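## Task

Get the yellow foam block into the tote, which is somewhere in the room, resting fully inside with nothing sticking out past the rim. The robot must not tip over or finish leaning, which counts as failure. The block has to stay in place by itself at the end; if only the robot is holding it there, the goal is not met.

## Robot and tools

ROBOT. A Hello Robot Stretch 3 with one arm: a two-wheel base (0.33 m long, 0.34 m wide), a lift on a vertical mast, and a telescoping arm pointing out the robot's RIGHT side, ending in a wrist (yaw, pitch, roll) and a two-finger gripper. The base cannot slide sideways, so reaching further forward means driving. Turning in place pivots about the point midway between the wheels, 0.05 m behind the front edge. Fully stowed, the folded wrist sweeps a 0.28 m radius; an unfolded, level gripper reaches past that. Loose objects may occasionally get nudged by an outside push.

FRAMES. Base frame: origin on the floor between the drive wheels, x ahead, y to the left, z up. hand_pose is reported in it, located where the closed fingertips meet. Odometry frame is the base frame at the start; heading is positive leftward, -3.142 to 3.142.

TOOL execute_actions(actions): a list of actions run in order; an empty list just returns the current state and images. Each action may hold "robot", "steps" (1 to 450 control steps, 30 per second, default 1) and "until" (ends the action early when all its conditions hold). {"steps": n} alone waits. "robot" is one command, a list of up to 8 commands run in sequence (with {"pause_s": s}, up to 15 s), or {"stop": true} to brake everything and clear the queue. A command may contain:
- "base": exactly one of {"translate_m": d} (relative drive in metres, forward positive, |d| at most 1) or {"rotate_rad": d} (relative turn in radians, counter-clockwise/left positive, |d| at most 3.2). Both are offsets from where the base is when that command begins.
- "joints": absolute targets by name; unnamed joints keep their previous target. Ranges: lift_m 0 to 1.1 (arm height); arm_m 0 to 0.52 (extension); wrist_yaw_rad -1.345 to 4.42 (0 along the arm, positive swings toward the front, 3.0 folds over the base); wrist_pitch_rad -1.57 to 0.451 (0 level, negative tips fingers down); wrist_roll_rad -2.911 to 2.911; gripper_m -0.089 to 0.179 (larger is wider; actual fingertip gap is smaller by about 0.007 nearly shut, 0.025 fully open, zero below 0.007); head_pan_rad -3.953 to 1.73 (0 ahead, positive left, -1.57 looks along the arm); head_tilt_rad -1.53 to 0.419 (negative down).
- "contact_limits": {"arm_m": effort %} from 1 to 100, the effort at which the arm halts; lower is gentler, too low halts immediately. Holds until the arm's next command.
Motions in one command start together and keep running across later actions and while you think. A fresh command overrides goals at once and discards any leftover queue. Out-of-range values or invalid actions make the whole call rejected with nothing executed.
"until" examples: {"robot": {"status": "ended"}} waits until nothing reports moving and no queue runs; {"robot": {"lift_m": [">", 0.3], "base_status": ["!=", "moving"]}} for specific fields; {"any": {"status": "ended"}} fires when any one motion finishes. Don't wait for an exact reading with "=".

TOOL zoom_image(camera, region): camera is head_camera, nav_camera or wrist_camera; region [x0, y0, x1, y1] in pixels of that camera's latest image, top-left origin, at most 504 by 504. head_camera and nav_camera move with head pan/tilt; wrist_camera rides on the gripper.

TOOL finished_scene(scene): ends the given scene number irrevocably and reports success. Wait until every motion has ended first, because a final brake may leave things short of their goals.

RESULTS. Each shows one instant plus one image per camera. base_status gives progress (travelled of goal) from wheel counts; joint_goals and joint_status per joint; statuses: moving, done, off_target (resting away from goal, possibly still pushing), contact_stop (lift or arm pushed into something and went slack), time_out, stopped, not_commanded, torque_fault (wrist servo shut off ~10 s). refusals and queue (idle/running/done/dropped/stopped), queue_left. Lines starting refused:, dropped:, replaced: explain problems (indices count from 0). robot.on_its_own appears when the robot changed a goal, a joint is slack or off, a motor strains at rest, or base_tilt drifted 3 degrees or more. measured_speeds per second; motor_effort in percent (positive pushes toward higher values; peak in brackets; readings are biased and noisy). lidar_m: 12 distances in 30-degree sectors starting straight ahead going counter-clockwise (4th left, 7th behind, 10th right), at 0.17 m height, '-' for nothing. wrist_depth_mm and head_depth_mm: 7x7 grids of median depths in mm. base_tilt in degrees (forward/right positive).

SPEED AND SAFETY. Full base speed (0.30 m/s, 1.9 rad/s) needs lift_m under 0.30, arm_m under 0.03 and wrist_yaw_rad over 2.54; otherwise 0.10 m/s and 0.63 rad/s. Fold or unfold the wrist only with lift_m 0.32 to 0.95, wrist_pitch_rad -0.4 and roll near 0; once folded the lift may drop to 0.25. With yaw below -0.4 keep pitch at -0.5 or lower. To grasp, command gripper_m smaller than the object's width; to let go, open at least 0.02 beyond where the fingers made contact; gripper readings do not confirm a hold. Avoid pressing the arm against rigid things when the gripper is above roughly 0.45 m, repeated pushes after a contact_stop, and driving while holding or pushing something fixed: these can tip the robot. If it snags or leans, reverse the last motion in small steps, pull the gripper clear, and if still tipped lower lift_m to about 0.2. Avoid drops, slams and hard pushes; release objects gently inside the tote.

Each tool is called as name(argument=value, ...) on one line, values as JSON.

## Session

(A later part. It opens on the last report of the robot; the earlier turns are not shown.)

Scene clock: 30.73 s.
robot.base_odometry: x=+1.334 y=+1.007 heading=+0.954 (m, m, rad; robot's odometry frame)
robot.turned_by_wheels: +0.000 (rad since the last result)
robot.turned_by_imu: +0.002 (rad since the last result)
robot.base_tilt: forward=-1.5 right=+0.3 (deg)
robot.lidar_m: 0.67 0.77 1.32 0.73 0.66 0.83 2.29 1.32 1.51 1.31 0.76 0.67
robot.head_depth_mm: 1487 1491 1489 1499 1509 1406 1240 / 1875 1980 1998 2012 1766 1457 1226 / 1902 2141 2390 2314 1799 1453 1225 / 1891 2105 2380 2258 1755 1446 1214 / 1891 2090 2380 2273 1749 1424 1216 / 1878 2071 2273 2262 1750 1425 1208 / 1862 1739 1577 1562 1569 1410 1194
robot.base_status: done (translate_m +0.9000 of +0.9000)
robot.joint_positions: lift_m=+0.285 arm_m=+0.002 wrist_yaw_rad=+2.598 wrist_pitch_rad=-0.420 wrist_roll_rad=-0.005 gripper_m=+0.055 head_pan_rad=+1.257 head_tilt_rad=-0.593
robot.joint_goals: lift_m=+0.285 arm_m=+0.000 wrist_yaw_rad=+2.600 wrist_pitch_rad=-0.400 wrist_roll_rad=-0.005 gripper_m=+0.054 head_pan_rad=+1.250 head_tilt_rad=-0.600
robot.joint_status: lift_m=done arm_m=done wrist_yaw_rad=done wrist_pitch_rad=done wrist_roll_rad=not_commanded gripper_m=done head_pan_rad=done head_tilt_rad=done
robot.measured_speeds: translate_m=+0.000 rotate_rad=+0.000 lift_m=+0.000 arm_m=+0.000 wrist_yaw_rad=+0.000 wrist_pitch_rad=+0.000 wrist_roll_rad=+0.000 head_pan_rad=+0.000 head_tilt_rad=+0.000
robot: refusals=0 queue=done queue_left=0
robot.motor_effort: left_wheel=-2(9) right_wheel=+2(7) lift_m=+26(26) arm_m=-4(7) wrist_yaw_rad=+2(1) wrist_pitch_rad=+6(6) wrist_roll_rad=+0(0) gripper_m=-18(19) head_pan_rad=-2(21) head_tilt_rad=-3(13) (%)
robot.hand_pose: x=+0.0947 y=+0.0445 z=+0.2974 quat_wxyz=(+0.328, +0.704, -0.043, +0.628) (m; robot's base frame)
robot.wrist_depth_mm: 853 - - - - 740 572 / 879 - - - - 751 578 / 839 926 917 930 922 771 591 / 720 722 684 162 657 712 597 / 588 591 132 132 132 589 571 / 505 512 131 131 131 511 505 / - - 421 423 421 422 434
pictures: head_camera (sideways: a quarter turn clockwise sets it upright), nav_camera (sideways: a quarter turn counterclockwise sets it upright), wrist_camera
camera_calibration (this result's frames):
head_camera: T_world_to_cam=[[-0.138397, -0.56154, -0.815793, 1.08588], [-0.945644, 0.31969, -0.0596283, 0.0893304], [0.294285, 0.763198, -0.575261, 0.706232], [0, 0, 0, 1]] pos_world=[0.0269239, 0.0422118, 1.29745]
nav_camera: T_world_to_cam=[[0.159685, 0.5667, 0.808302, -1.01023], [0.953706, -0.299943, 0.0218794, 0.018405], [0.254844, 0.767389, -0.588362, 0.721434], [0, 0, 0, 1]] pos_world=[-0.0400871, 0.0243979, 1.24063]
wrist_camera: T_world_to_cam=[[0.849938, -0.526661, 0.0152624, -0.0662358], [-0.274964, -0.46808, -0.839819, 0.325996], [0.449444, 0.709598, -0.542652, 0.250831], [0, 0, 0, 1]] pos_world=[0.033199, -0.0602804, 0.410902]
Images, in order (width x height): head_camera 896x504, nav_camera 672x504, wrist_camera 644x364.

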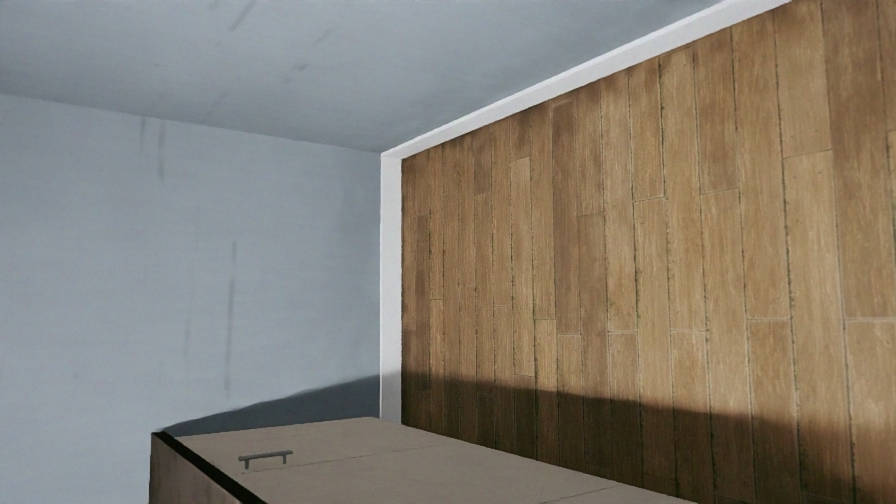

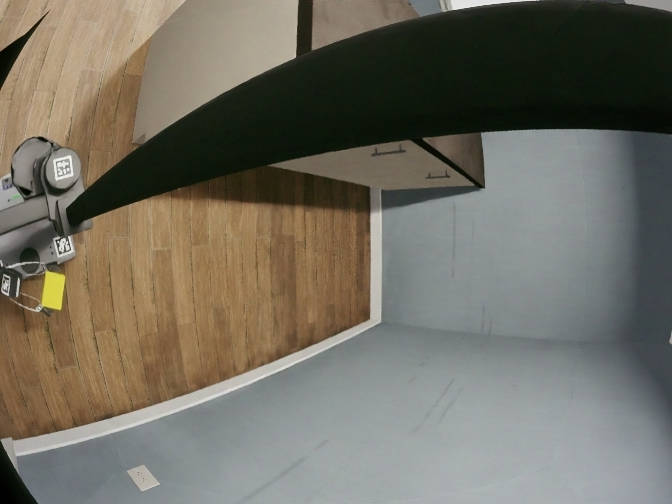

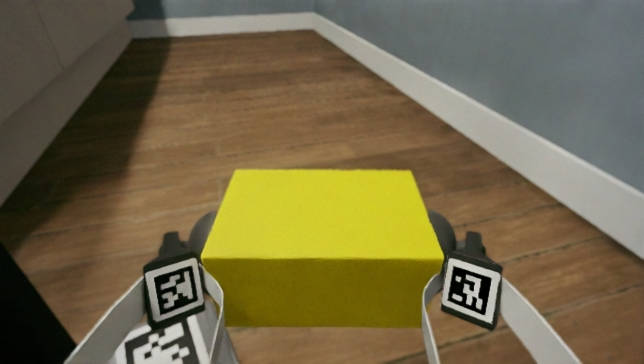

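execute_actions(actions=[{"robot": {"base": {"rotate_rad": -0.3}, "joints": {"head_pan_rad": -2.9, "head_tilt_rad": -0.5}}, "steps": 200, "until": {"robot": {"base_status": ["!=", "moving"]}}}, {"robot": {"base": {"translate_m": -1.0}}, "steps": 300, "until": {"robot": {"translate_m": ["<", -0.3]}}}, {"robot": [{"base": {"translate_m": -0.82}}, {"base": {"rotate_rad": -0.94}}], "steps": 400, "until": {"robot": {"status": "ended"}}}])

Scene clock: 40.00 s.
robot.base_odometry: x=+0.445 y=+0.326 heading=-0.286 (m, m, rad; robot's odometry frame)
robot.turned_by_wheels: -1.240 (rad since the last result)
robot.turned_by_imu: -1.229 (rad since the last result)
robot.base_tilt: forward=-1.4 right=+0.3 (deg)
robot.lidar_m: 1.65 1.80 1.79 0.49 0.46 0.95 1.80 1.38 1.35 1.42 1.01 1.16
robot.head_depth_mm: 2061 2181 2349 2456 1976 1574 1303 / 2226 2387 2571 2586 1985 1565 1282 / 2408 2585 2816 2657 1951 1558 1286 / 2626 2854 3120 2462 1929 1528 1280 / 1415 1577 1719 1905 1937 1526 1270 / 1316 1432 1558 1719 1821 1523 1257 / 1225 1318 1428 1563 1707 1521 1257
robot.base_status: done (rotate_rad -0.9399 of -0.9400)
robot.joint_positions: lift_m=+0.285 arm_m=+0.002 wrist_yaw_rad=+2.598 wrist_pitch_rad=-0.420 wrist_roll_rad=-0.005 gripper_m=+0.055 head_pan_rad=-2.893 head_tilt_rad=-0.506
robot.joint_goals: lift_m=+0.285 arm_m=+0.000 wrist_yaw_rad=+2.600 wrist_pitch_rad=-0.400 wrist_roll_rad=-0.005 gripper_m=+0.054 head_pan_rad=-2.900 head_tilt_rad=-0.500
robot.joint_status: lift_m=done arm_m=done wrist_yaw_rad=done wrist_pitch_rad=done wrist_roll_rad=not_commanded gripper_m=done head_pan_rad=done head_tilt_rad=done
robot.measured_speeds: translate_m=+0.000 rotate_rad=+0.000 lift_m=+0.000 arm_m=+0.000 wrist_yaw_rad=+0.000 wrist_pitch_rad=+0.000 wrist_roll_rad=+0.000 head_pan_rad=+0.000 head_tilt_rad=+0.000
robot: refusals=0 queue=done queue_left=0
robot.motor_effort: left_wheel=+4(13) right_wheel=-2(8) lift_m=+26(26) arm_m=-4(4) wrist_yaw_rad=+2(2) wrist_pitch_rad=+6(6) wrist_roll_rad=+0(0) gripper_m=-19(19) head_pan_rad=-2(30) head_tilt_rad=+3(12) (%)
robot.hand_pose: x=+0.0947 y=+0.0445 z=+0.2974 quat_wxyz=(+0.328, +0.704, -0.043, +0.628) (m; robot's base frame)
robot.wrist_depth_mm: 491 697 - - - - - / 495 697 - - - - - / 497 705 911 933 932 923 909 / 500 666 682 162 656 718 712 / 498 593 132 132 132 590 587 / 492 510 132 131 130 515 499 / - - 421 422 417 421 435
pictures: head_camera (sideways: a quarter turn clockwise sets it upright), nav_camera (sideways: a quarter turn counterclockwise sets it upright), wrist_camera
camera_calibration (this result's frames):
head_camera: T_world_to_cam=[[0.478604, 0.164302, -0.862521, 1.14304], [0.22847, -0.971801, -0.0583433, 0.080502], [-0.847785, -0.169137, -0.502646, 0.618723], [0, 0, 0, 1]] pos_world=[-0.0409142, -0.00492391, 1.3016]
nav_camera: T_world_to_cam=[[-0.4949, -0.149187, 0.856048, -1.06849], [-0.252556, 0.967319, 0.0225705, 0.024861], [-0.831438, -0.20503, -0.516404, 0.634441], [0, 0, 0, 1]] pos_world=[0.00498189, -0.0533739, 1.24175]
wrist_camera: T_world_to_cam=[[0.849944, -0.526652, 0.0152594, -0.0662341], [-0.274961, -0.468082, -0.839819, 0.325992], [0.449435, 0.709603, -0.542652, 0.25083], [0, 0, 0, 1]] pos_world=[0.0331981, -0.0602816, 0.410898]
Images, in order (width x height): head_camera 896x504, nav_camera 672x504, wrist_camera 644x364.

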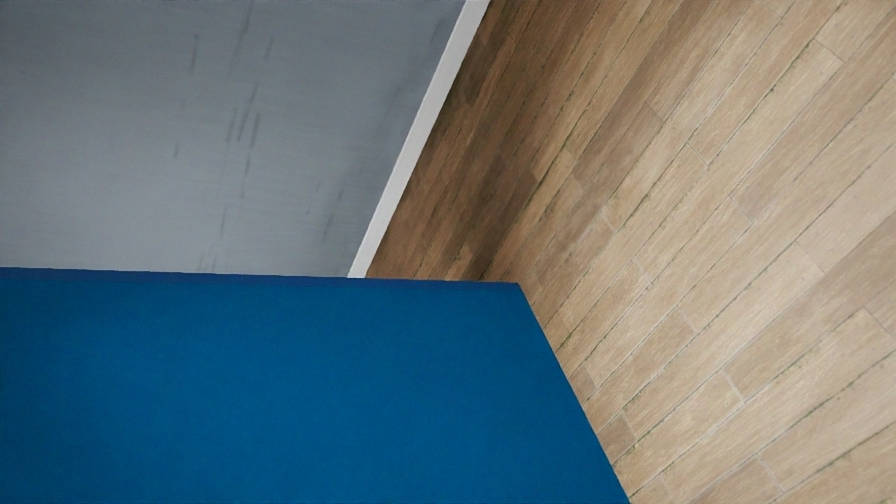

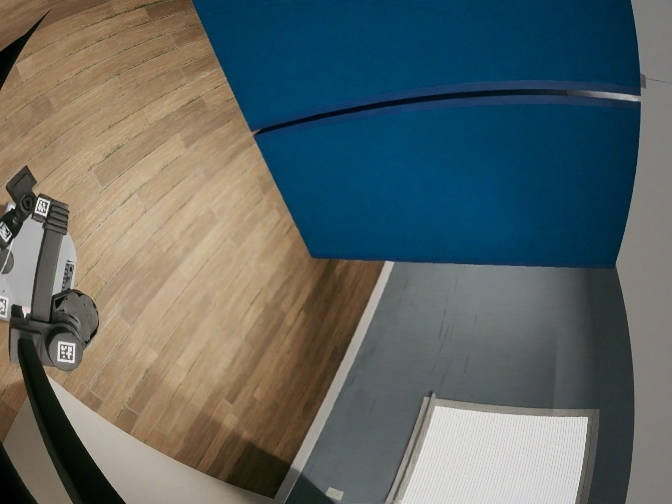

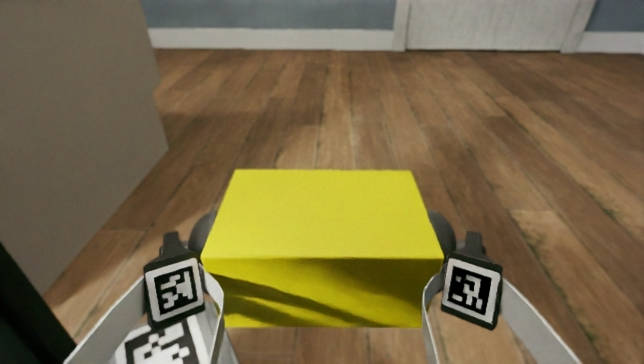

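execute_actions(actions=[{"robot": {"base": {"translate_m": -1.0}, "joints": {"head_pan_rad": -2.3, "head_tilt_rad": -0.9}}, "steps": 300, "until": {"robot": {"translate_m": ["<", -0.75]}}}, {"robot": {"base": {"translate_m": -1.0}}, "steps": 300, "until": {"robot": {"translate_m": ["<", -0.75]}}}, {"robot": {"base": {"translate_m": -0.4}}, "steps": 300, "until": {"robot": {"status": "ended"}}}])

Scene clock: 48.47 s.
robot.base_odometry: x=-1.389 y=+0.865 heading=-0.286 (m, m, rad; robot's odometry frame)
robot.turned_by_wheels: +0.000 (rad since the last result)
robot.turned_by_imu: -0.008 (rad since the last result)
robot.base_tilt: forward=-1.5 right=+0.3 (deg)
robot.lidar_m: 1.67 1.27 1.24 0.81 0.62 0.61 0.64 0.91 1.93 0.48 0.46 1.43
robot.head_depth_mm: 1106 1144 1201 1242 1283 1242 1125 / 1396 1447 1535 1586 1441 1255 1158 / 1751 1976 1911 1650 1421 1254 1150 / 1768 2046 1953 1637 1410 1238 - / 1712 1996 1943 1633 1399 1237 - / 1696 1967 1915 1599 1395 1225 1126 / 1673 1909 1896 1590 1383 1220 1094
robot.base_status: done (translate_m -0.4000 of -0.4000)
robot.joint_positions: lift_m=+0.285 arm_m=+0.002 wrist_yaw_rad=+2.598 wrist_pitch_rad=-0.420 wrist_roll_rad=-0.005 gripper_m=+0.055 head_pan_rad=-2.307 head_tilt_rad=-0.889
robot.joint_goals: lift_m=+0.285 arm_m=+0.000 wrist_yaw_rad=+2.600 wrist_pitch_rad=-0.400 wrist_roll_rad=-0.005 gripper_m=+0.054 head_pan_rad=-2.300 head_tilt_rad=-0.900
robot.joint_status: lift_m=done arm_m=done wrist_yaw_rad=done wrist_pitch_rad=done wrist_roll_rad=not_commanded gripper_m=done head_pan_rad=done head_tilt_rad=done
robot.measured_speeds: translate_m=+0.000 rotate_rad=+0.000 lift_m=+0.000 arm_m=+0.000 wrist_yaw_rad=+0.000 wrist_pitch_rad=+0.000 wrist_roll_rad=+0.000 head_pan_rad=+0.000 head_tilt_rad=+0.000
robot: refusals=0 queue=done queue_left=0
robot.motor_effort: left_wheel=+4(10) right_wheel=-1(8) lift_m=+26(27) arm_m=-4(4) wrist_yaw_rad=+2(2) wrist_pitch_rad=+6(6) wrist_roll_rad=+0(0) gripper_m=-19(18) head_pan_rad=+2(23) head_tilt_rad=-5(26) (%)
robot.hand_pose: x=+0.0947 y=+0.0445 z=+0.2974 quat_wxyz=(+0.328, +0.704, -0.043, +0.628) (m; robot's base frame)
robot.wrist_depth_mm: 773 - - - - - - / 770 - - - - - - / 774 921 916 926 918 939 929 / 705 715 695 162 651 715 716 / 589 592 132 132 132 588 589 / 505 512 131 131 131 516 497 / - - 422 424 421 421 427
pictures: head_camera (sideways: a quarter turn clockwise sets it upright), nav_camera (sideways: a quarter turn counterclockwise sets it upright), wrist_camera
camera_calibration (this result's frames):
head_camera: T_world_to_cam=[[0.499657, 0.613391, -0.611633, 0.815915], [0.743443, -0.666046, -0.0606247, 0.0803007], [-0.444562, -0.424423, -0.788816, 0.988499], [0, 0, 0, 1]] pos_world=[-0.0279278, -0.0274501, 1.28365]
nav_camera: T_world_to_cam=[[-0.519382, -0.607374, 0.601115, -0.73608], [-0.750864, 0.660203, 0.0183077, 0.0334606], [-0.407977, -0.441847, -0.798953, 0.999375], [0, 0, 0, 1]] pos_world=[0.0505398, -0.0275965, 1.24031]
wrist_camera: T_world_to_cam=[[0.849948, -0.526646, 0.0152594, -0.0662331], [-0.274957, -0.468084, -0.839819, 0.325991], [0.44943, 0.709607, -0.542652, 0.250831], [0, 0, 0, 1]] pos_world=[0.0331975, -0.0602812, 0.410898]
Images, in order (width x height): head_camera 896x504, nav_camera 672x504, wrist_camera 644x364.

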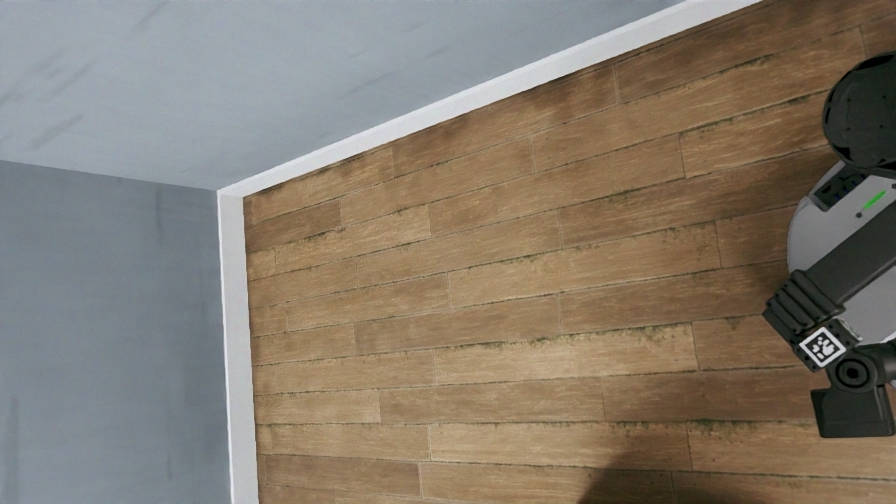

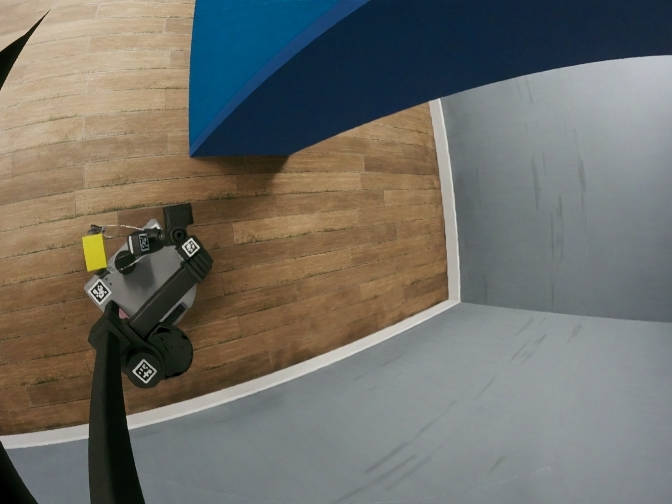

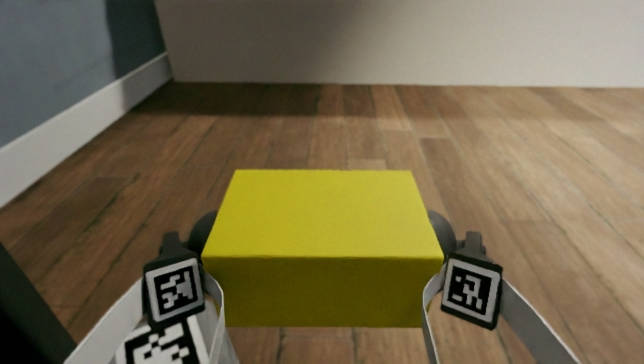

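execute_actions(actions=[{"robot": {"base": {"rotate_rad": 0.93}, "joints": {"head_pan_rad": -1.5, "head_tilt_rad": -0.5}}, "steps": 200, "until": {"robot": {"base_status": ["!=", "moving"]}}}, {"robot": {"base": {"translate_m": -1.0}}, "steps": 300, "until": {"robot": {"translate_m": ["<", -0.4]}}}])

execute_actions(actions=[{"robot": {"base": {"translate_m": -0.85}}, "steps": 300, "until": {"robot": {"status": "ended"}}}])

Scene clock: 52.37 s.
robot.base_odometry: x=-1.716 y=+0.620 heading=+0.644 (m, m, rad; robot's odometry frame)
robot.turned_by_wheels: +0.930 (rad since the last result)
robot.turned_by_imu: +0.916 (rad since the last result)
robot.base_tilt: forward=-1.4 right=+0.1 (deg)
robot.lidar_m: 1.65 0.88 0.61 0.58 0.59 0.77 1.52 1.55 0.41 0.39 0.39 1.75
robot.head_depth_mm: 293 321 354 396 448 516 609 / 292 320 353 394 445 511 602 / 291 319 352 392 442 510 597 / 290 318 350 390 440 506 595 / 291 316 348 387 438 502 592 / 290 315 347 386 435 500 586 / 289 314 346 392 1720 1462 1255
robot.base_status: moving (translate_m -0.4079 of -1.0000)
robot.joint_positions: lift_m=+0.285 arm_m=+0.002 wrist_yaw_rad=+2.598 wrist_pitch_rad=-0.420 wrist_roll_rad=-0.005 gripper_m=+0.055 head_pan_rad=-1.507 head_tilt_rad=-0.507
robot.joint_goals: lift_m=+0.285 arm_m=+0.000 wrist_yaw_rad=+2.600 wrist_pitch_rad=-0.400 wrist_roll_rad=-0.005 gripper_m=+0.054 head_pan_rad=-1.500 head_tilt_rad=-0.500
robot.joint_status: lift_m=done arm_m=done wrist_yaw_rad=done wrist_pitch_rad=done wrist_roll_rad=not_commanded gripper_m=done head_pan_rad=done head_tilt_rad=done
robot.measured_speeds: translate_m=-0.293 rotate_rad=+0.000 lift_m=+0.000 arm_m=+0.000 wrist_yaw_rad=+0.000 wrist_pitch_rad=+0.000 wrist_roll_rad=+0.000 head_pan_rad=+0.000 head_tilt_rad=+0.000
robot: refusals=0 queue=running queue_left=0
robot.motor_effort: left_wheel=-4(13) right_wheel=-1(9) lift_m=+26(26) arm_m=-4(4) wrist_yaw_rad=+2(1) wrist_pitch_rad=+6(6) wrist_roll_rad=+0(0) gripper_m=-19(19) head_pan_rad=+2(26) head_tilt_rad=+3(25) (%)
robot.hand_pose: x=+0.0947 y=+0.0445 z=+0.2974 quat_wxyz=(+0.328, +0.704, -0.043, +0.628) (m; robot's base frame)
robot.wrist_depth_mm: 467 514 594 694 840 - - / 487 548 638 750 920 - - / 519 584 680 823 899 925 942 / 544 621 657 162 663 718 721 / 563 586 132 132 132 589 587 / 504 516 132 131 131 515 499 / - - 420 421 421 422 435
pictures: head_camera (sideways: a quarter turn clockwise sets it upright), nav_camera (sideways: a quarter turn counterclockwise sets it upright), wrist_camera
camera_calibration (this result's frames):
head_camera: T_world_to_cam=[[-0.0737801, 0.501019, -0.862285, 1.14611], [0.997216, 0.0464235, -0.0583515, 0.0758232], [0.0107951, -0.86419, -0.50305, 0.61401], [0, 0, 0, 1]] pos_world=[0.00231942, -0.0471198, 1.30157]
nav_camera: T_world_to_cam=[[0.0559328, -0.514264, 0.855806, -1.07154], [-0.997228, -0.0709065, 0.0225672, 0.0294078], [0.0490767, -0.854696, -0.516804, 0.629591], [0, 0, 0, 1]] pos_world=[0.0583621, -0.0108583, 1.24174]
wrist_camera: T_world_to_cam=[[0.849948, -0.526645, 0.0152615, -0.0662342], [-0.274955, -0.468085, -0.839819, 0.32599], [0.449431, 0.709607, -0.542652, 0.250831], [0, 0, 0, 1]] pos_world=[0.0331974, -0.060282, 0.410897]
Images, in order (width x height): head_camera 896x504, nav_camera 672x504, wrist_camera 644x364.

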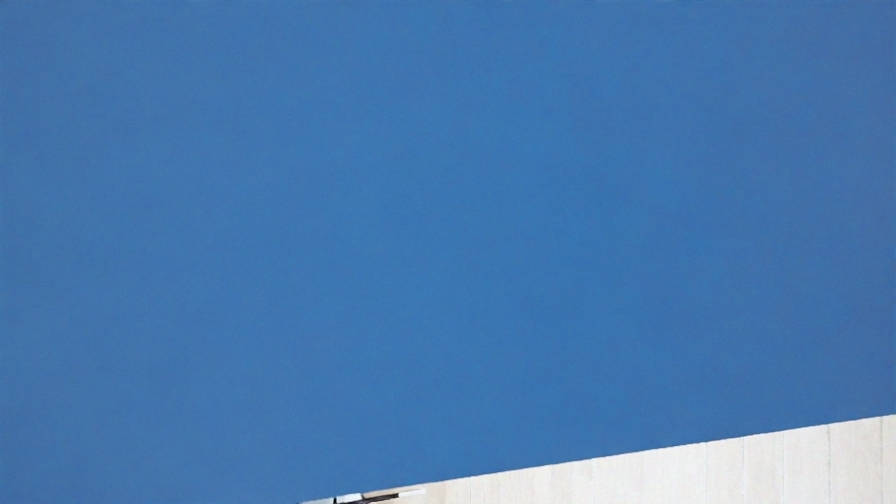

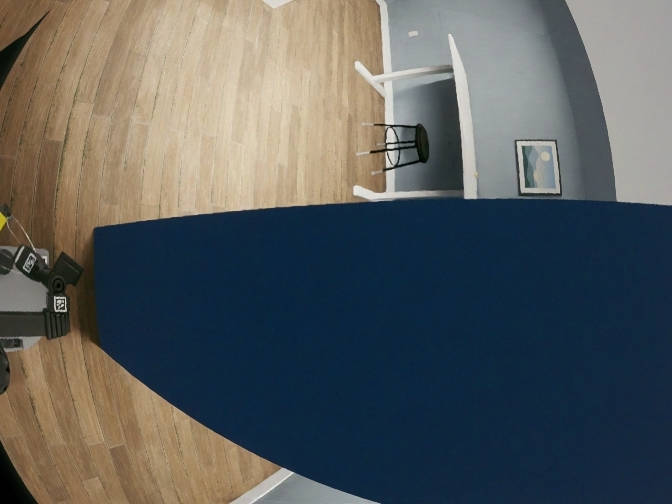

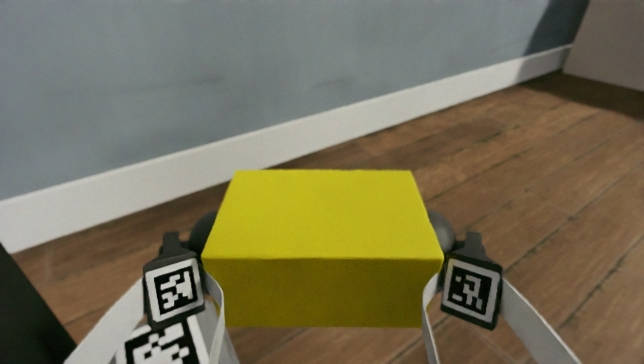

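Scene clock: 56.60 s.
robot.base_odometry: x=-2.395 y=+0.110 heading=+0.644 (m, m, rad; robot's odometry frame)
robot.turned_by_wheels: +0.000 (rad since the last result)
robot.turned_by_imu: -0.004 (rad since the last result)
robot.base_tilt: forward=-1.5 right=+0.3 (deg)
robot.lidar_m: 2.50 0.80 0.55 0.52 0.53 0.69 0.67 0.68 0.89 2.05 1.43 0.68
robot.head_depth_mm: 1747 1705 1704 1674 1655 1523 1302 / 2477 2414 2403 2366 1980 1566 1288 / 2770 3013 3213 2635 1950 1551 1278 / 2757 3021 3267 2622 1932 1536 1275 / 2757 2974 3211 2601 1938 1526 1273 / 2723 2938 3138 2451 1925 1512 1263 / 1899 2022 2163 2286 1777 1517 1253
robot.base_status: done (translate_m -0.8500 of -0.8500)
robot.joint_positions: lift_m=+0.285 arm_m=+0.002 wrist_yaw_rad=+2.598 wrist_pitch_rad=-0.420 wrist_roll_rad=-0.005 gripper_m=+0.055 head_pan_rad=-1.507 head_tilt_rad=-0.507
robot.joint_goals: lift_m=+0.285 arm_m=+0.000 wrist_yaw_rad=+2.600 wrist_pitch_rad=-0.400 wrist_roll_rad=-0.005 gripper_m=+0.054 head_pan_rad=-1.500 head_tilt_rad=-0.500
robot.joint_status: lift_m=done arm_m=done wrist_yaw_rad=done wrist_pitch_rad=done wrist_roll_rad=not_commanded gripper_m=done head_pan_rad=done head_tilt_rad=done
robot.measured_speeds: translate_m=+0.000 rotate_rad=+0.000 lift_m=+0.000 arm_m=+0.000 wrist_yaw_rad=+0.000 wrist_pitch_rad=+0.000 wrist_roll_rad=+0.000 head_pan_rad=+0.000 head_tilt_rad=+0.000
robot: refusals=0 queue=done queue_left=0
robot.motor_effort: left_wheel=-2(4) right_wheel=+1(5) lift_m=+27(27) arm_m=-4(4) wrist_yaw_rad=+1(1) wrist_pitch_rad=+6(6) wrist_roll_rad=+0(0) gripper_m=-18(19) head_pan_rad=+2(2) head_tilt_rad=+3(3) (%)
robot.hand_pose: x=+0.0947 y=+0.0445 z=+0.2974 quat_wxyz=(+0.328, +0.704, -0.043, +0.628) (m; robot's base frame)
robot.wrist_depth_mm: 419 468 542 632 765 962 - / 442 496 576 687 851 - - / 468 536 626 744 875 914 917 / 496 565 623 161 657 722 718 / 518 569 132 132 132 583 585 / 507 514 131 131 131 515 493 / - - 420 422 423 422 432
pictures: head_camera (sideways: a quarter turn clockwise sets it upright), nav_camera (sideways: a quarter turn counterclockwise sets it upright), wrist_camera
camera_calibration (this result's frames):
head_camera: T_world_to_cam=[[-0.0737801, 0.501019, -0.862285, 1.14611], [0.997216, 0.0464235, -0.0583515, 0.0758232], [0.0107951, -0.86419, -0.50305, 0.61401], [0, 0, 0, 1]] pos_world=[0.00231942, -0.0471198, 1.30157]
nav_camera: T_world_to_cam=[[0.0559328, -0.514263, 0.855806, -1.07154], [-0.997228, -0.0709065, 0.0225672, 0.0294078], [0.0490767, -0.854696, -0.516804, 0.629591], [0, 0, 0, 1]] pos_world=[0.0583621, -0.0108583, 1.24174]
wrist_camera: T_world_to_cam=[[0.849952, -0.526639, 0.0152616, -0.0662332], [-0.274952, -0.468087, -0.839819, 0.32599], [0.449425, 0.70961, -0.542652, 0.250831], [0, 0, 0, 1]] pos_world=[0.0331967, -0.0602816, 0.410897]
Images, in order (width x height): head_camera 896x504, nav_camera 672x504, wrist_camera 644x364.

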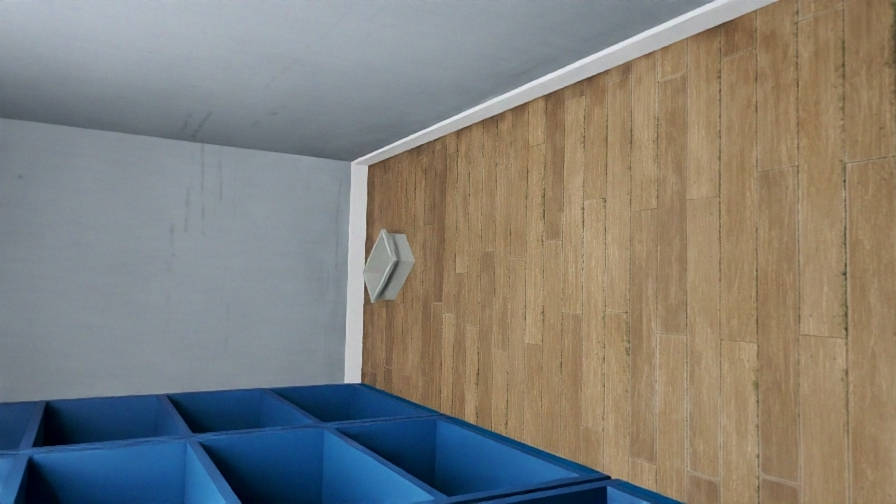

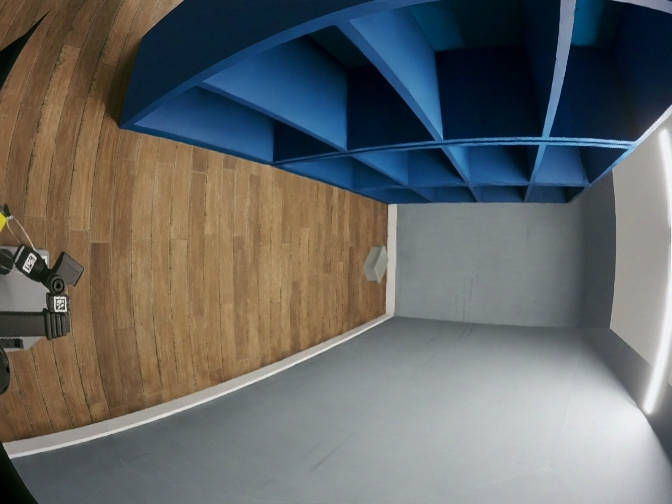

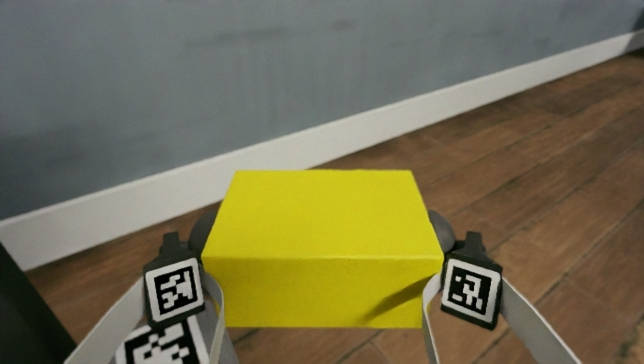

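execute_actions(actions=[{"robot": {"base": {"rotate_rad": -1.455}, "joints": {"head_pan_rad": -0.35, "head_tilt_rad": -1.1}}, "steps": 200, "until": {"robot": {"base_status": ["!=", "moving"]}}}, {"robot": {"base": {"translate_m": 1.0}}, "steps": 300, "until": {"robot": {"translate_m": [">", 0.75]}}}, {"robot": {"base": {"translate_m": 1.0}}, "steps": 300, "until": {"robot": {"translate_m": [">", 0.7]}}}, {"robot": {"base": {"translate_m": 0.8}}, "steps": 300, "until": {"robot": {"translate_m": [">", 0.74]}}}, {"robot": {"joints": {"lift_m": 0.35}}, "steps": 300, "until": {"robot": {"status": "ended"}}}])

Scene clock: 68.57 s.
robot.base_odometry: x=-0.836 y=-1.531 heading=-0.811 (m, m, rad; robot's odometry frame)
robot.turned_by_wheels: -1.455 (rad since the last result)
robot.turned_by_imu: -1.429 (rad since the last result)
robot.base_tilt: forward=-1.5 right=+0.3 (deg)
robot.lidar_m: 0.99 1.01 0.39 0.38 0.88 0.93 2.54 1.06 0.81 0.79 0.84 1.01
robot.head_depth_mm: 1126 1277 1411 1434 1317 1210 1110 / 1079 1339 1571 1454 1315 1219 1120 / 1036 1288 1555 1447 1303 1209 - / 1005 1225 1528 1383 1287 1195 - / 967 1181 1487 1421 1293 1180 - / 941 1135 1416 1407 1292 1172 1074 / 911 1087 1353 1389 1274 1170 1079
robot.base_status: done (translate_m +0.8000 of +0.8000)
robot.joint_positions: lift_m=+0.350 arm_m=+0.002 wrist_yaw_rad=+2.598 wrist_pitch_rad=-0.420 wrist_roll_rad=-0.005 gripper_m=+0.055 head_pan_rad=-0.357 head_tilt_rad=-1.087
robot.joint_goals: lift_m=+0.350 arm_m=+0.000 wrist_yaw_rad=+2.600 wrist_pitch_rad=-0.400 wrist_roll_rad=-0.005 gripper_m=+0.054 head_pan_rad=-0.350 head_tilt_rad=-1.100
robot.joint_status: lift_m=done arm_m=done wrist_yaw_rad=done wrist_pitch_rad=done wrist_roll_rad=not_commanded gripper_m=done head_pan_rad=done head_tilt_rad=done
robot.measured_speeds: translate_m=+0.000 rotate_rad=+0.000 lift_m=+0.000 arm_m=+0.000 wrist_yaw_rad=+0.000 wrist_pitch_rad=+0.000 wrist_roll_rad=+0.000 head_pan_rad=+0.000 head_tilt_rad=+0.000
robot: refusals=0 queue=done queue_left=0
robot.motor_effort: left_wheel=+2(15) right_wheel=-1(5) lift_m=+31(33) arm_m=-4(4) wrist_yaw_rad=+2(2) wrist_pitch_rad=+6(6) wrist_roll_rad=+0(0) gripper_m=-19(18) head_pan_rad=+2(32) head_tilt_rad=-5(31) (%)
robot.hand_pose: x=+0.0947 y=+0.0445 z=+0.3621 quat_wxyz=(+0.328, +0.704, -0.043, +0.628) (m; robot's base frame)
robot.wrist_depth_mm: 650 360 797 891 - 900 735 / 697 387 861 - - 923 771 / 733 644 850 893 894 896 813 / 690 642 474 162 722 793 787 / 581 571 132 132 132 676 670 / 494 502 132 131 131 593 574 / - 486 496 485 486 486 499
pictures: head_camera (sideways: a quarter turn clockwise sets it upright), nav_camera (sideways: a quarter turn counterclockwise sets it upright), wrist_camera
camera_calibration (this result's frames):
head_camera: T_world_to_cam=[[-0.853169, 0.273456, -0.444213, 0.606069], [0.332116, 0.941433, -0.0583285, 0.0798051], [0.402246, -0.197294, -0.894021, 1.12008], [0, 0, 0, 1]] pos_world=[0.040026, -0.019879, 1.27525]
nav_camera: T_world_to_cam=[[0.852788, -0.293224, 0.432172, -0.524372], [-0.331914, -0.94319, 0.0150064, 0.0352072], [0.40322, -0.156241, -0.901666, 1.12793], [0, 0, 0, 1]] pos_world=[0.0040605, 0.055677, 1.24311]
wrist_camera: T_world_to_cam=[[0.849963, -0.526621, 0.0152583, -0.0672174], [-0.274944, -0.468091, -0.839819, 0.380399], [0.449409, 0.70962, -0.542652, 0.285989], [0, 0, 0, 1]] pos_world=[0.0331949, -0.0602803, 0.475684]
Images, in order (width x height): head_camera 896x504, nav_camera 672x504, wrist_camera 644x364.

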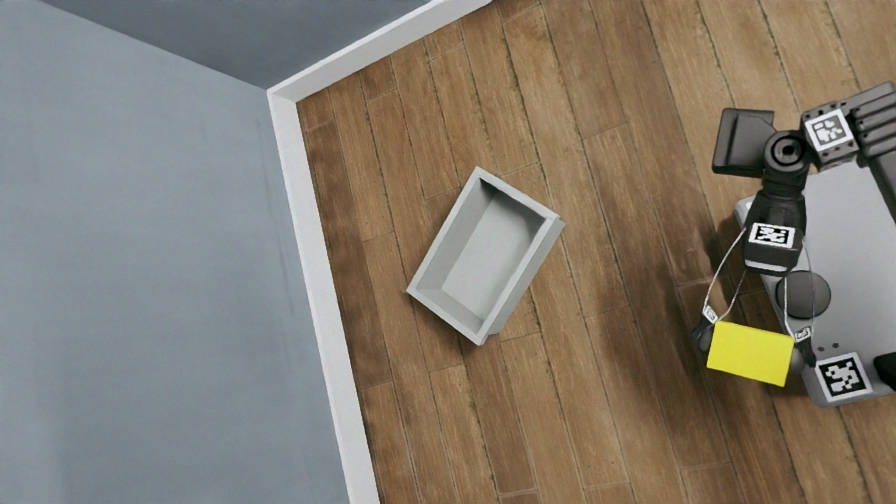

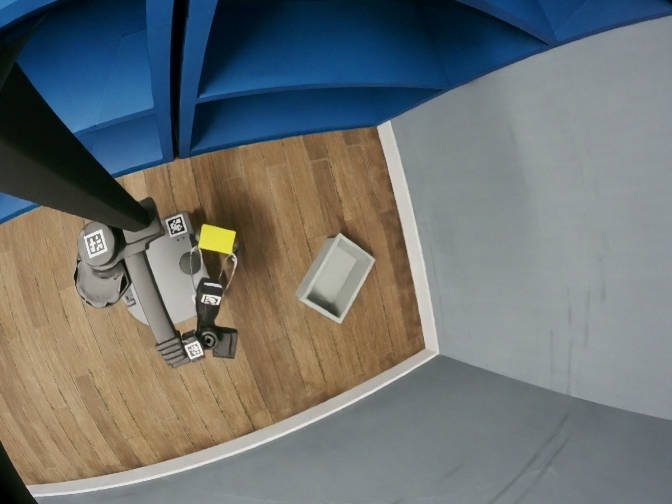

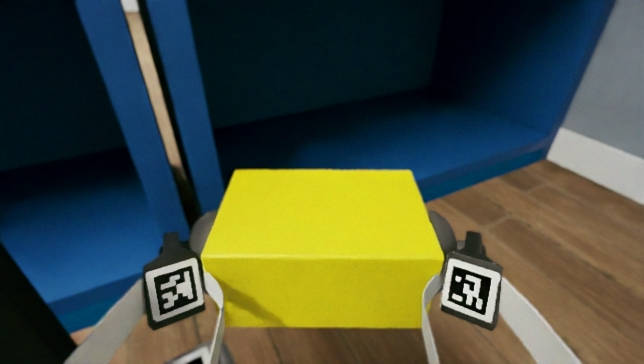

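execute_actions(actions=[{"robot": {"base": {"rotate_rad": 1.235}, "joints": {"wrist_yaw_rad": -0.33, "arm_m": 0.305, "head_pan_rad": -1.65, "head_tilt_rad": -1.1}}, "steps": 200, "until": {"robot": {"wrist_yaw_rad": ["<", 1.3]}}}, {"robot": {"joints": {"wrist_pitch_rad": -0.95, "lift_m": 0.29}}, "steps": 300, "until": {"robot": {"status": "ended"}}}])

Scene clock: 74.10 s.
robot.base_odometry: x=-0.836 y=-1.531 heading=+0.424 (m, m, rad; robot's odometry frame)
robot.turned_by_wheels: +1.235 (rad since the last result)
robot.turned_by_imu: +1.222 (rad since the last result)
robot.base_tilt: forward=-1.5 right=+0.3 (deg)
robot.lidar_m: 0.38 0.38 0.96 0.93 1.64 0.93 0.79 0.79 0.91 0.99 0.99 0.98
robot.head_depth_mm: 1110 1239 1362 1423 1326 1218 1128 / 1123 1396 1571 1448 1306 1209 - / 1072 1330 1589 1446 1308 1224 - / 1034 1257 1545 1480 1283 - - / 985 1196 1506 1396 1286 1192 1083 / 947 1143 1439 1406 1282 1177 1083 / 916 1095 1366 1406 1276 1172 1076
robot.base_status: done (rotate_rad +1.2349 of +1.2350)
robot.joint_positions: lift_m=+0.290 arm_m=+0.305 wrist_yaw_rad=-0.328 wrist_pitch_rad=-0.956 wrist_roll_rad=-0.005 gripper_m=+0.055 head_pan_rad=-1.643 head_tilt_rad=-1.087
robot.joint_goals: lift_m=+0.290 arm_m=+0.305 wrist_yaw_rad=-0.330 wrist_pitch_rad=-0.950 wrist_roll_rad=-0.005 gripper_m=+0.054 head_pan_rad=-1.650 head_tilt_rad=-1.100
robot.joint_status: lift_m=done arm_m=done wrist_yaw_rad=done wrist_pitch_rad=done wrist_roll_rad=not_commanded gripper_m=done head_pan_rad=done head_tilt_rad=done
robot.measured_speeds: translate_m=+0.000 rotate_rad=+0.000 lift_m=+0.000 arm_m=+0.000 wrist_yaw_rad=+0.000 wrist_pitch_rad=+0.000 wrist_roll_rad=+0.000 head_pan_rad=+0.000 head_tilt_rad=+0.000
robot: refusals=0 queue=done queue_left=0
robot.motor_effort: left_wheel=-1(7) right_wheel=+2(6) lift_m=+26(30) arm_m=+4(0) wrist_yaw_rad=-2(2) wrist_pitch_rad=+2(6) wrist_roll_rad=+0(0) gripper_m=-18(19) head_pan_rad=-2(29) head_tilt_rad=-5(5) (%)
robot.hand_pose: x=-0.0629 y=-0.5709 z=+0.2056 quat_wxyz=(+0.568, +0.220, -0.671, -0.423) (m; robot's base frame)
robot.wrist_depth_mm: 413 468 503 505 503 507 491 / 449 462 465 462 460 466 464 / 427 428 301 427 427 428 428 / 399 391 287 161 268 399 399 / 371 364 132 132 132 268 371 / 348 240 131 131 131 239 351 / 329 252 322 321 323 262 329
pictures: head_camera (sideways: a quarter turn clockwise sets it upright), nav_camera (sideways: a quarter turn counterclockwise sets it upright), wrist_camera
camera_calibration (this result's frames):
head_camera: T_world_to_cam=[[0.0231861, 0.895621, -0.444213, 0.600723], [0.996796, -0.0547353, -0.0583285, 0.0757506], [-0.0765544, -0.441437, -0.894021, 1.123], [0, 0, 0, 1]] pos_world=[-0.00346561, -0.0381399, 1.27525]
nav_camera: T_world_to_cam=[[-0.0422675, -0.9008, 0.432172, -0.518912], [-0.998426, 0.0540478, 0.0150064, 0.0392729], [-0.0368757, -0.430857, -0.901666, 1.13061], [0, 0, 0, 1]] pos_world=[0.0589702, 0.0175738, 1.24311]
wrist_camera: T_world_to_cam=[[-0.945872, 0.323989, 0.0189229, 0.116959], [0.282235, 0.849957, -0.444878, 0.623838], [-0.160219, -0.415457, -0.895391, 0.100452], [0, 0, 0, 1]] pos_world=[-0.0493464, -0.526396, 0.365263]
Images, in order (width x height): head_camera 896x504, nav_camera 672x504, wrist_camera 644x364.

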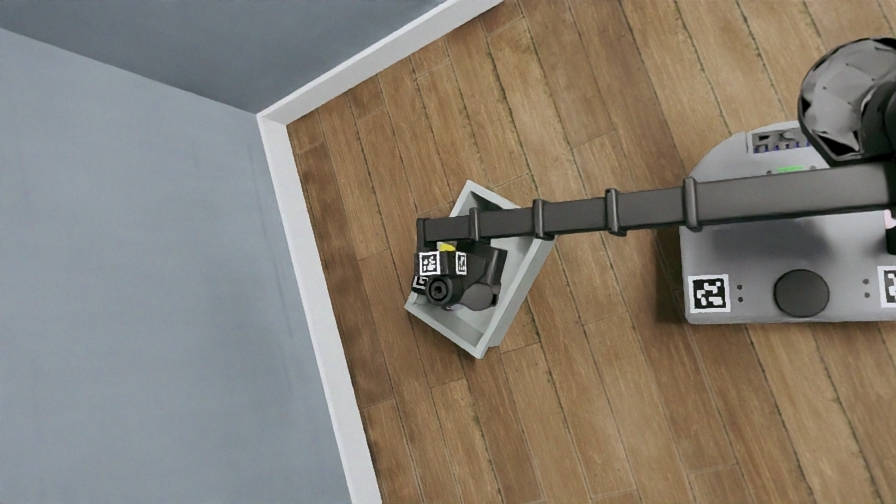

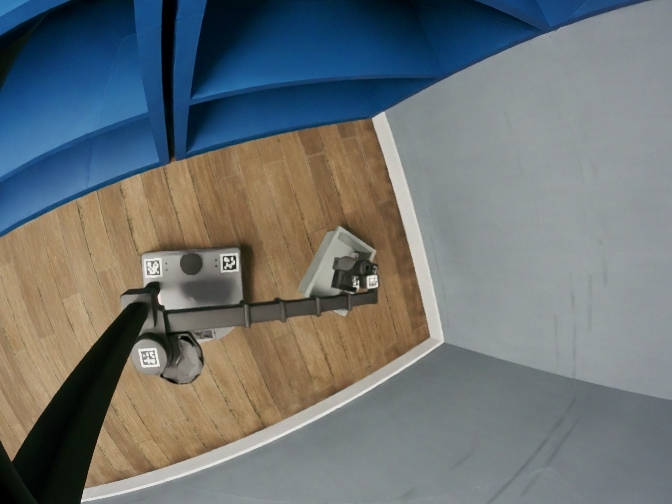

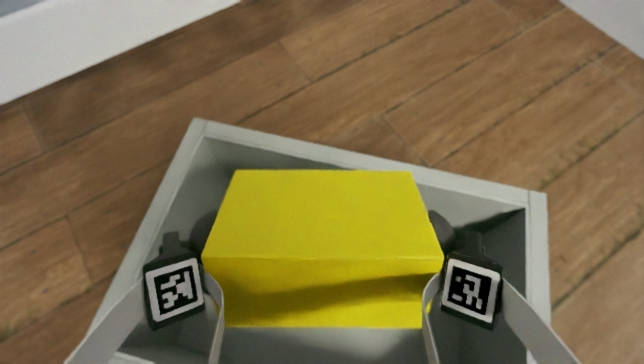

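execute_actions(actions=[{"robot": {"joints": {"lift_m": 0.131}}, "steps": 300, "until": {"robot": {"status": "ended"}}}])

Scene clock: 76.53 s.
robot.base_odometry: x=-0.836 y=-1.531 heading=+0.424 (m, m, rad; robot's odometry frame)
robot.turned_by_wheels: +0.000 (rad since the last result)
robot.turned_by_imu: +0.000 (rad since the last result)
robot.base_tilt: forward=-1.4 right=+0.3 (deg)
robot.lidar_m: 0.38 0.38 0.96 0.93 1.63 0.93 0.80 0.79 0.91 0.99 0.98 0.98
robot.head_depth_mm: 1105 1231 1359 1423 1322 1203 1113 / 1119 1393 1565 1447 1316 1205 1135 / 1079 1334 1576 1439 1301 1224 - / 1027 1261 1536 1448 1281 - - / 983 1198 1506 1400 1286 1190 1093 / 952 1142 1433 1408 1276 1167 1088 / 910 1092 1356 1404 1274 1170 1082
robot.base_status: done (rotate_rad +1.2349 of +1.2350)
robot.joint_positions: lift_m=+0.131 arm_m=+0.305 wrist_yaw_rad=-0.328 wrist_pitch_rad=-0.956 wrist_roll_rad=-0.005 gripper_m=+0.055 head_pan_rad=-1.643 head_tilt_rad=-1.087
robot.joint_goals: lift_m=+0.131 arm_m=+0.305 wrist_yaw_rad=-0.330 wrist_pitch_rad=-0.950 wrist_roll_rad=-0.005 gripper_m=+0.054 head_pan_rad=-1.650 head_tilt_rad=-1.100
robot.joint_status: lift_m=done arm_m=done wrist_yaw_rad=done wrist_pitch_rad=done wrist_roll_rad=not_commanded gripper_m=done head_pan_rad=done head_tilt_rad=done
robot.measured_speeds: translate_m=+0.000 rotate_rad=+0.000 lift_m=+0.000 arm_m=+0.000 wrist_yaw_rad=+0.000 wrist_pitch_rad=+0.000 wrist_roll_rad=+0.000 head_pan_rad=+0.000 head_tilt_rad=+0.000
robot: refusals=0 queue=done queue_left=0
robot.motor_effort: left_wheel=-2(3) right_wheel=+1(2) lift_m=+26(27) arm_m=+4(4) wrist_yaw_rad=-1(2) wrist_pitch_rad=+2(2) wrist_roll_rad=+0(0) gripper_m=-18(18) head_pan_rad=-3(2) head_tilt_rad=-5(5) (%)
robot.hand_pose: x=-0.0628 y=-0.5708 z=+0.0466 quat_wxyz=(+0.568, +0.220, -0.671, -0.423) (m; robot's base frame)
robot.wrist_depth_mm: 144 174 170 156 145 135 126 / 149 194 208 187 171 157 145 / 155 204 239 232 209 188 169 / 161 215 219 161 216 219 188 / 168 205 132 132 132 208 180 / 175 197 131 131 131 197 172 / 178 181 181 181 181 182 162
pictures: head_camera (sideways: a quarter turn clockwise sets it upright), nav_camera (sideways: a quarter turn counterclockwise sets it upright), wrist_camera
camera_calibration (this result's frames):
head_camera: T_world_to_cam=[[0.0231861, 0.895621, -0.444213, 0.600723], [0.996796, -0.0547353, -0.0583285, 0.0757506], [-0.0765544, -0.441437, -0.894021, 1.123], [0, 0, 0, 1]] pos_world=[-0.00346561, -0.0381399, 1.27525]
nav_camera: T_world_to_cam=[[-0.0422675, -0.9008, 0.432172, -0.518912], [-0.998426, 0.0540478, 0.0150064, 0.0392729], [-0.0368757, -0.430857, -0.901666, 1.13061], [0, 0, 0, 1]] pos_world=[0.0589702, 0.0175738, 1.24311]
wrist_camera: T_world_to_cam=[[-0.945874, 0.323982, 0.0189238, 0.119966], [0.282286, 0.850107, -0.444558, 0.55309], [-0.160116, -0.415154, -0.89555, -0.0417353], [0, 0, 0, 1]] pos_world=[-0.0493391, -0.526379, 0.206234]
Images, in order (width x height): head_camera 896x504, nav_camera 672x504, wrist_camera 644x364.

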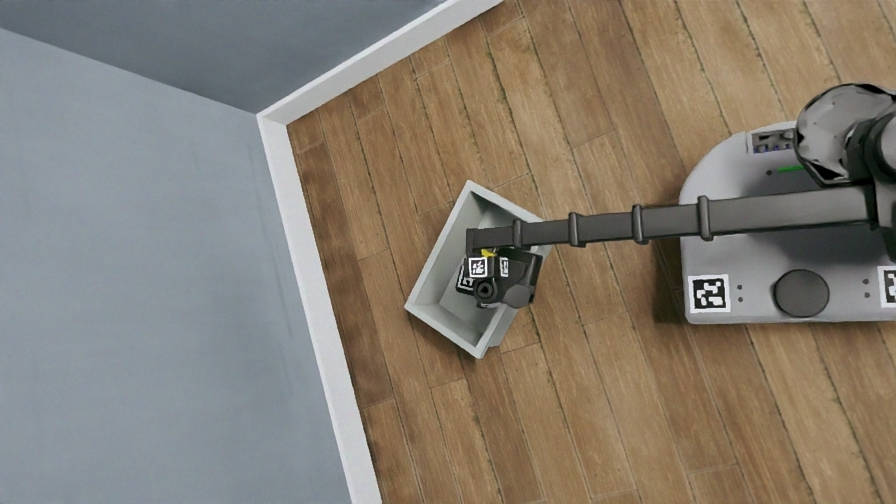

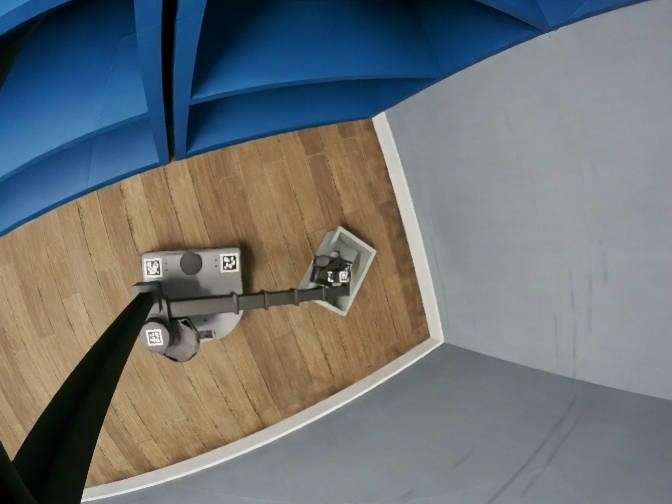

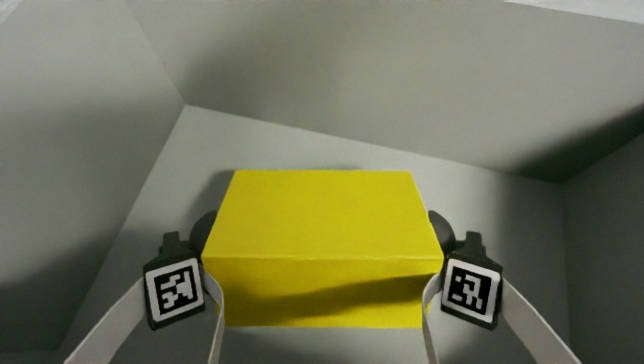

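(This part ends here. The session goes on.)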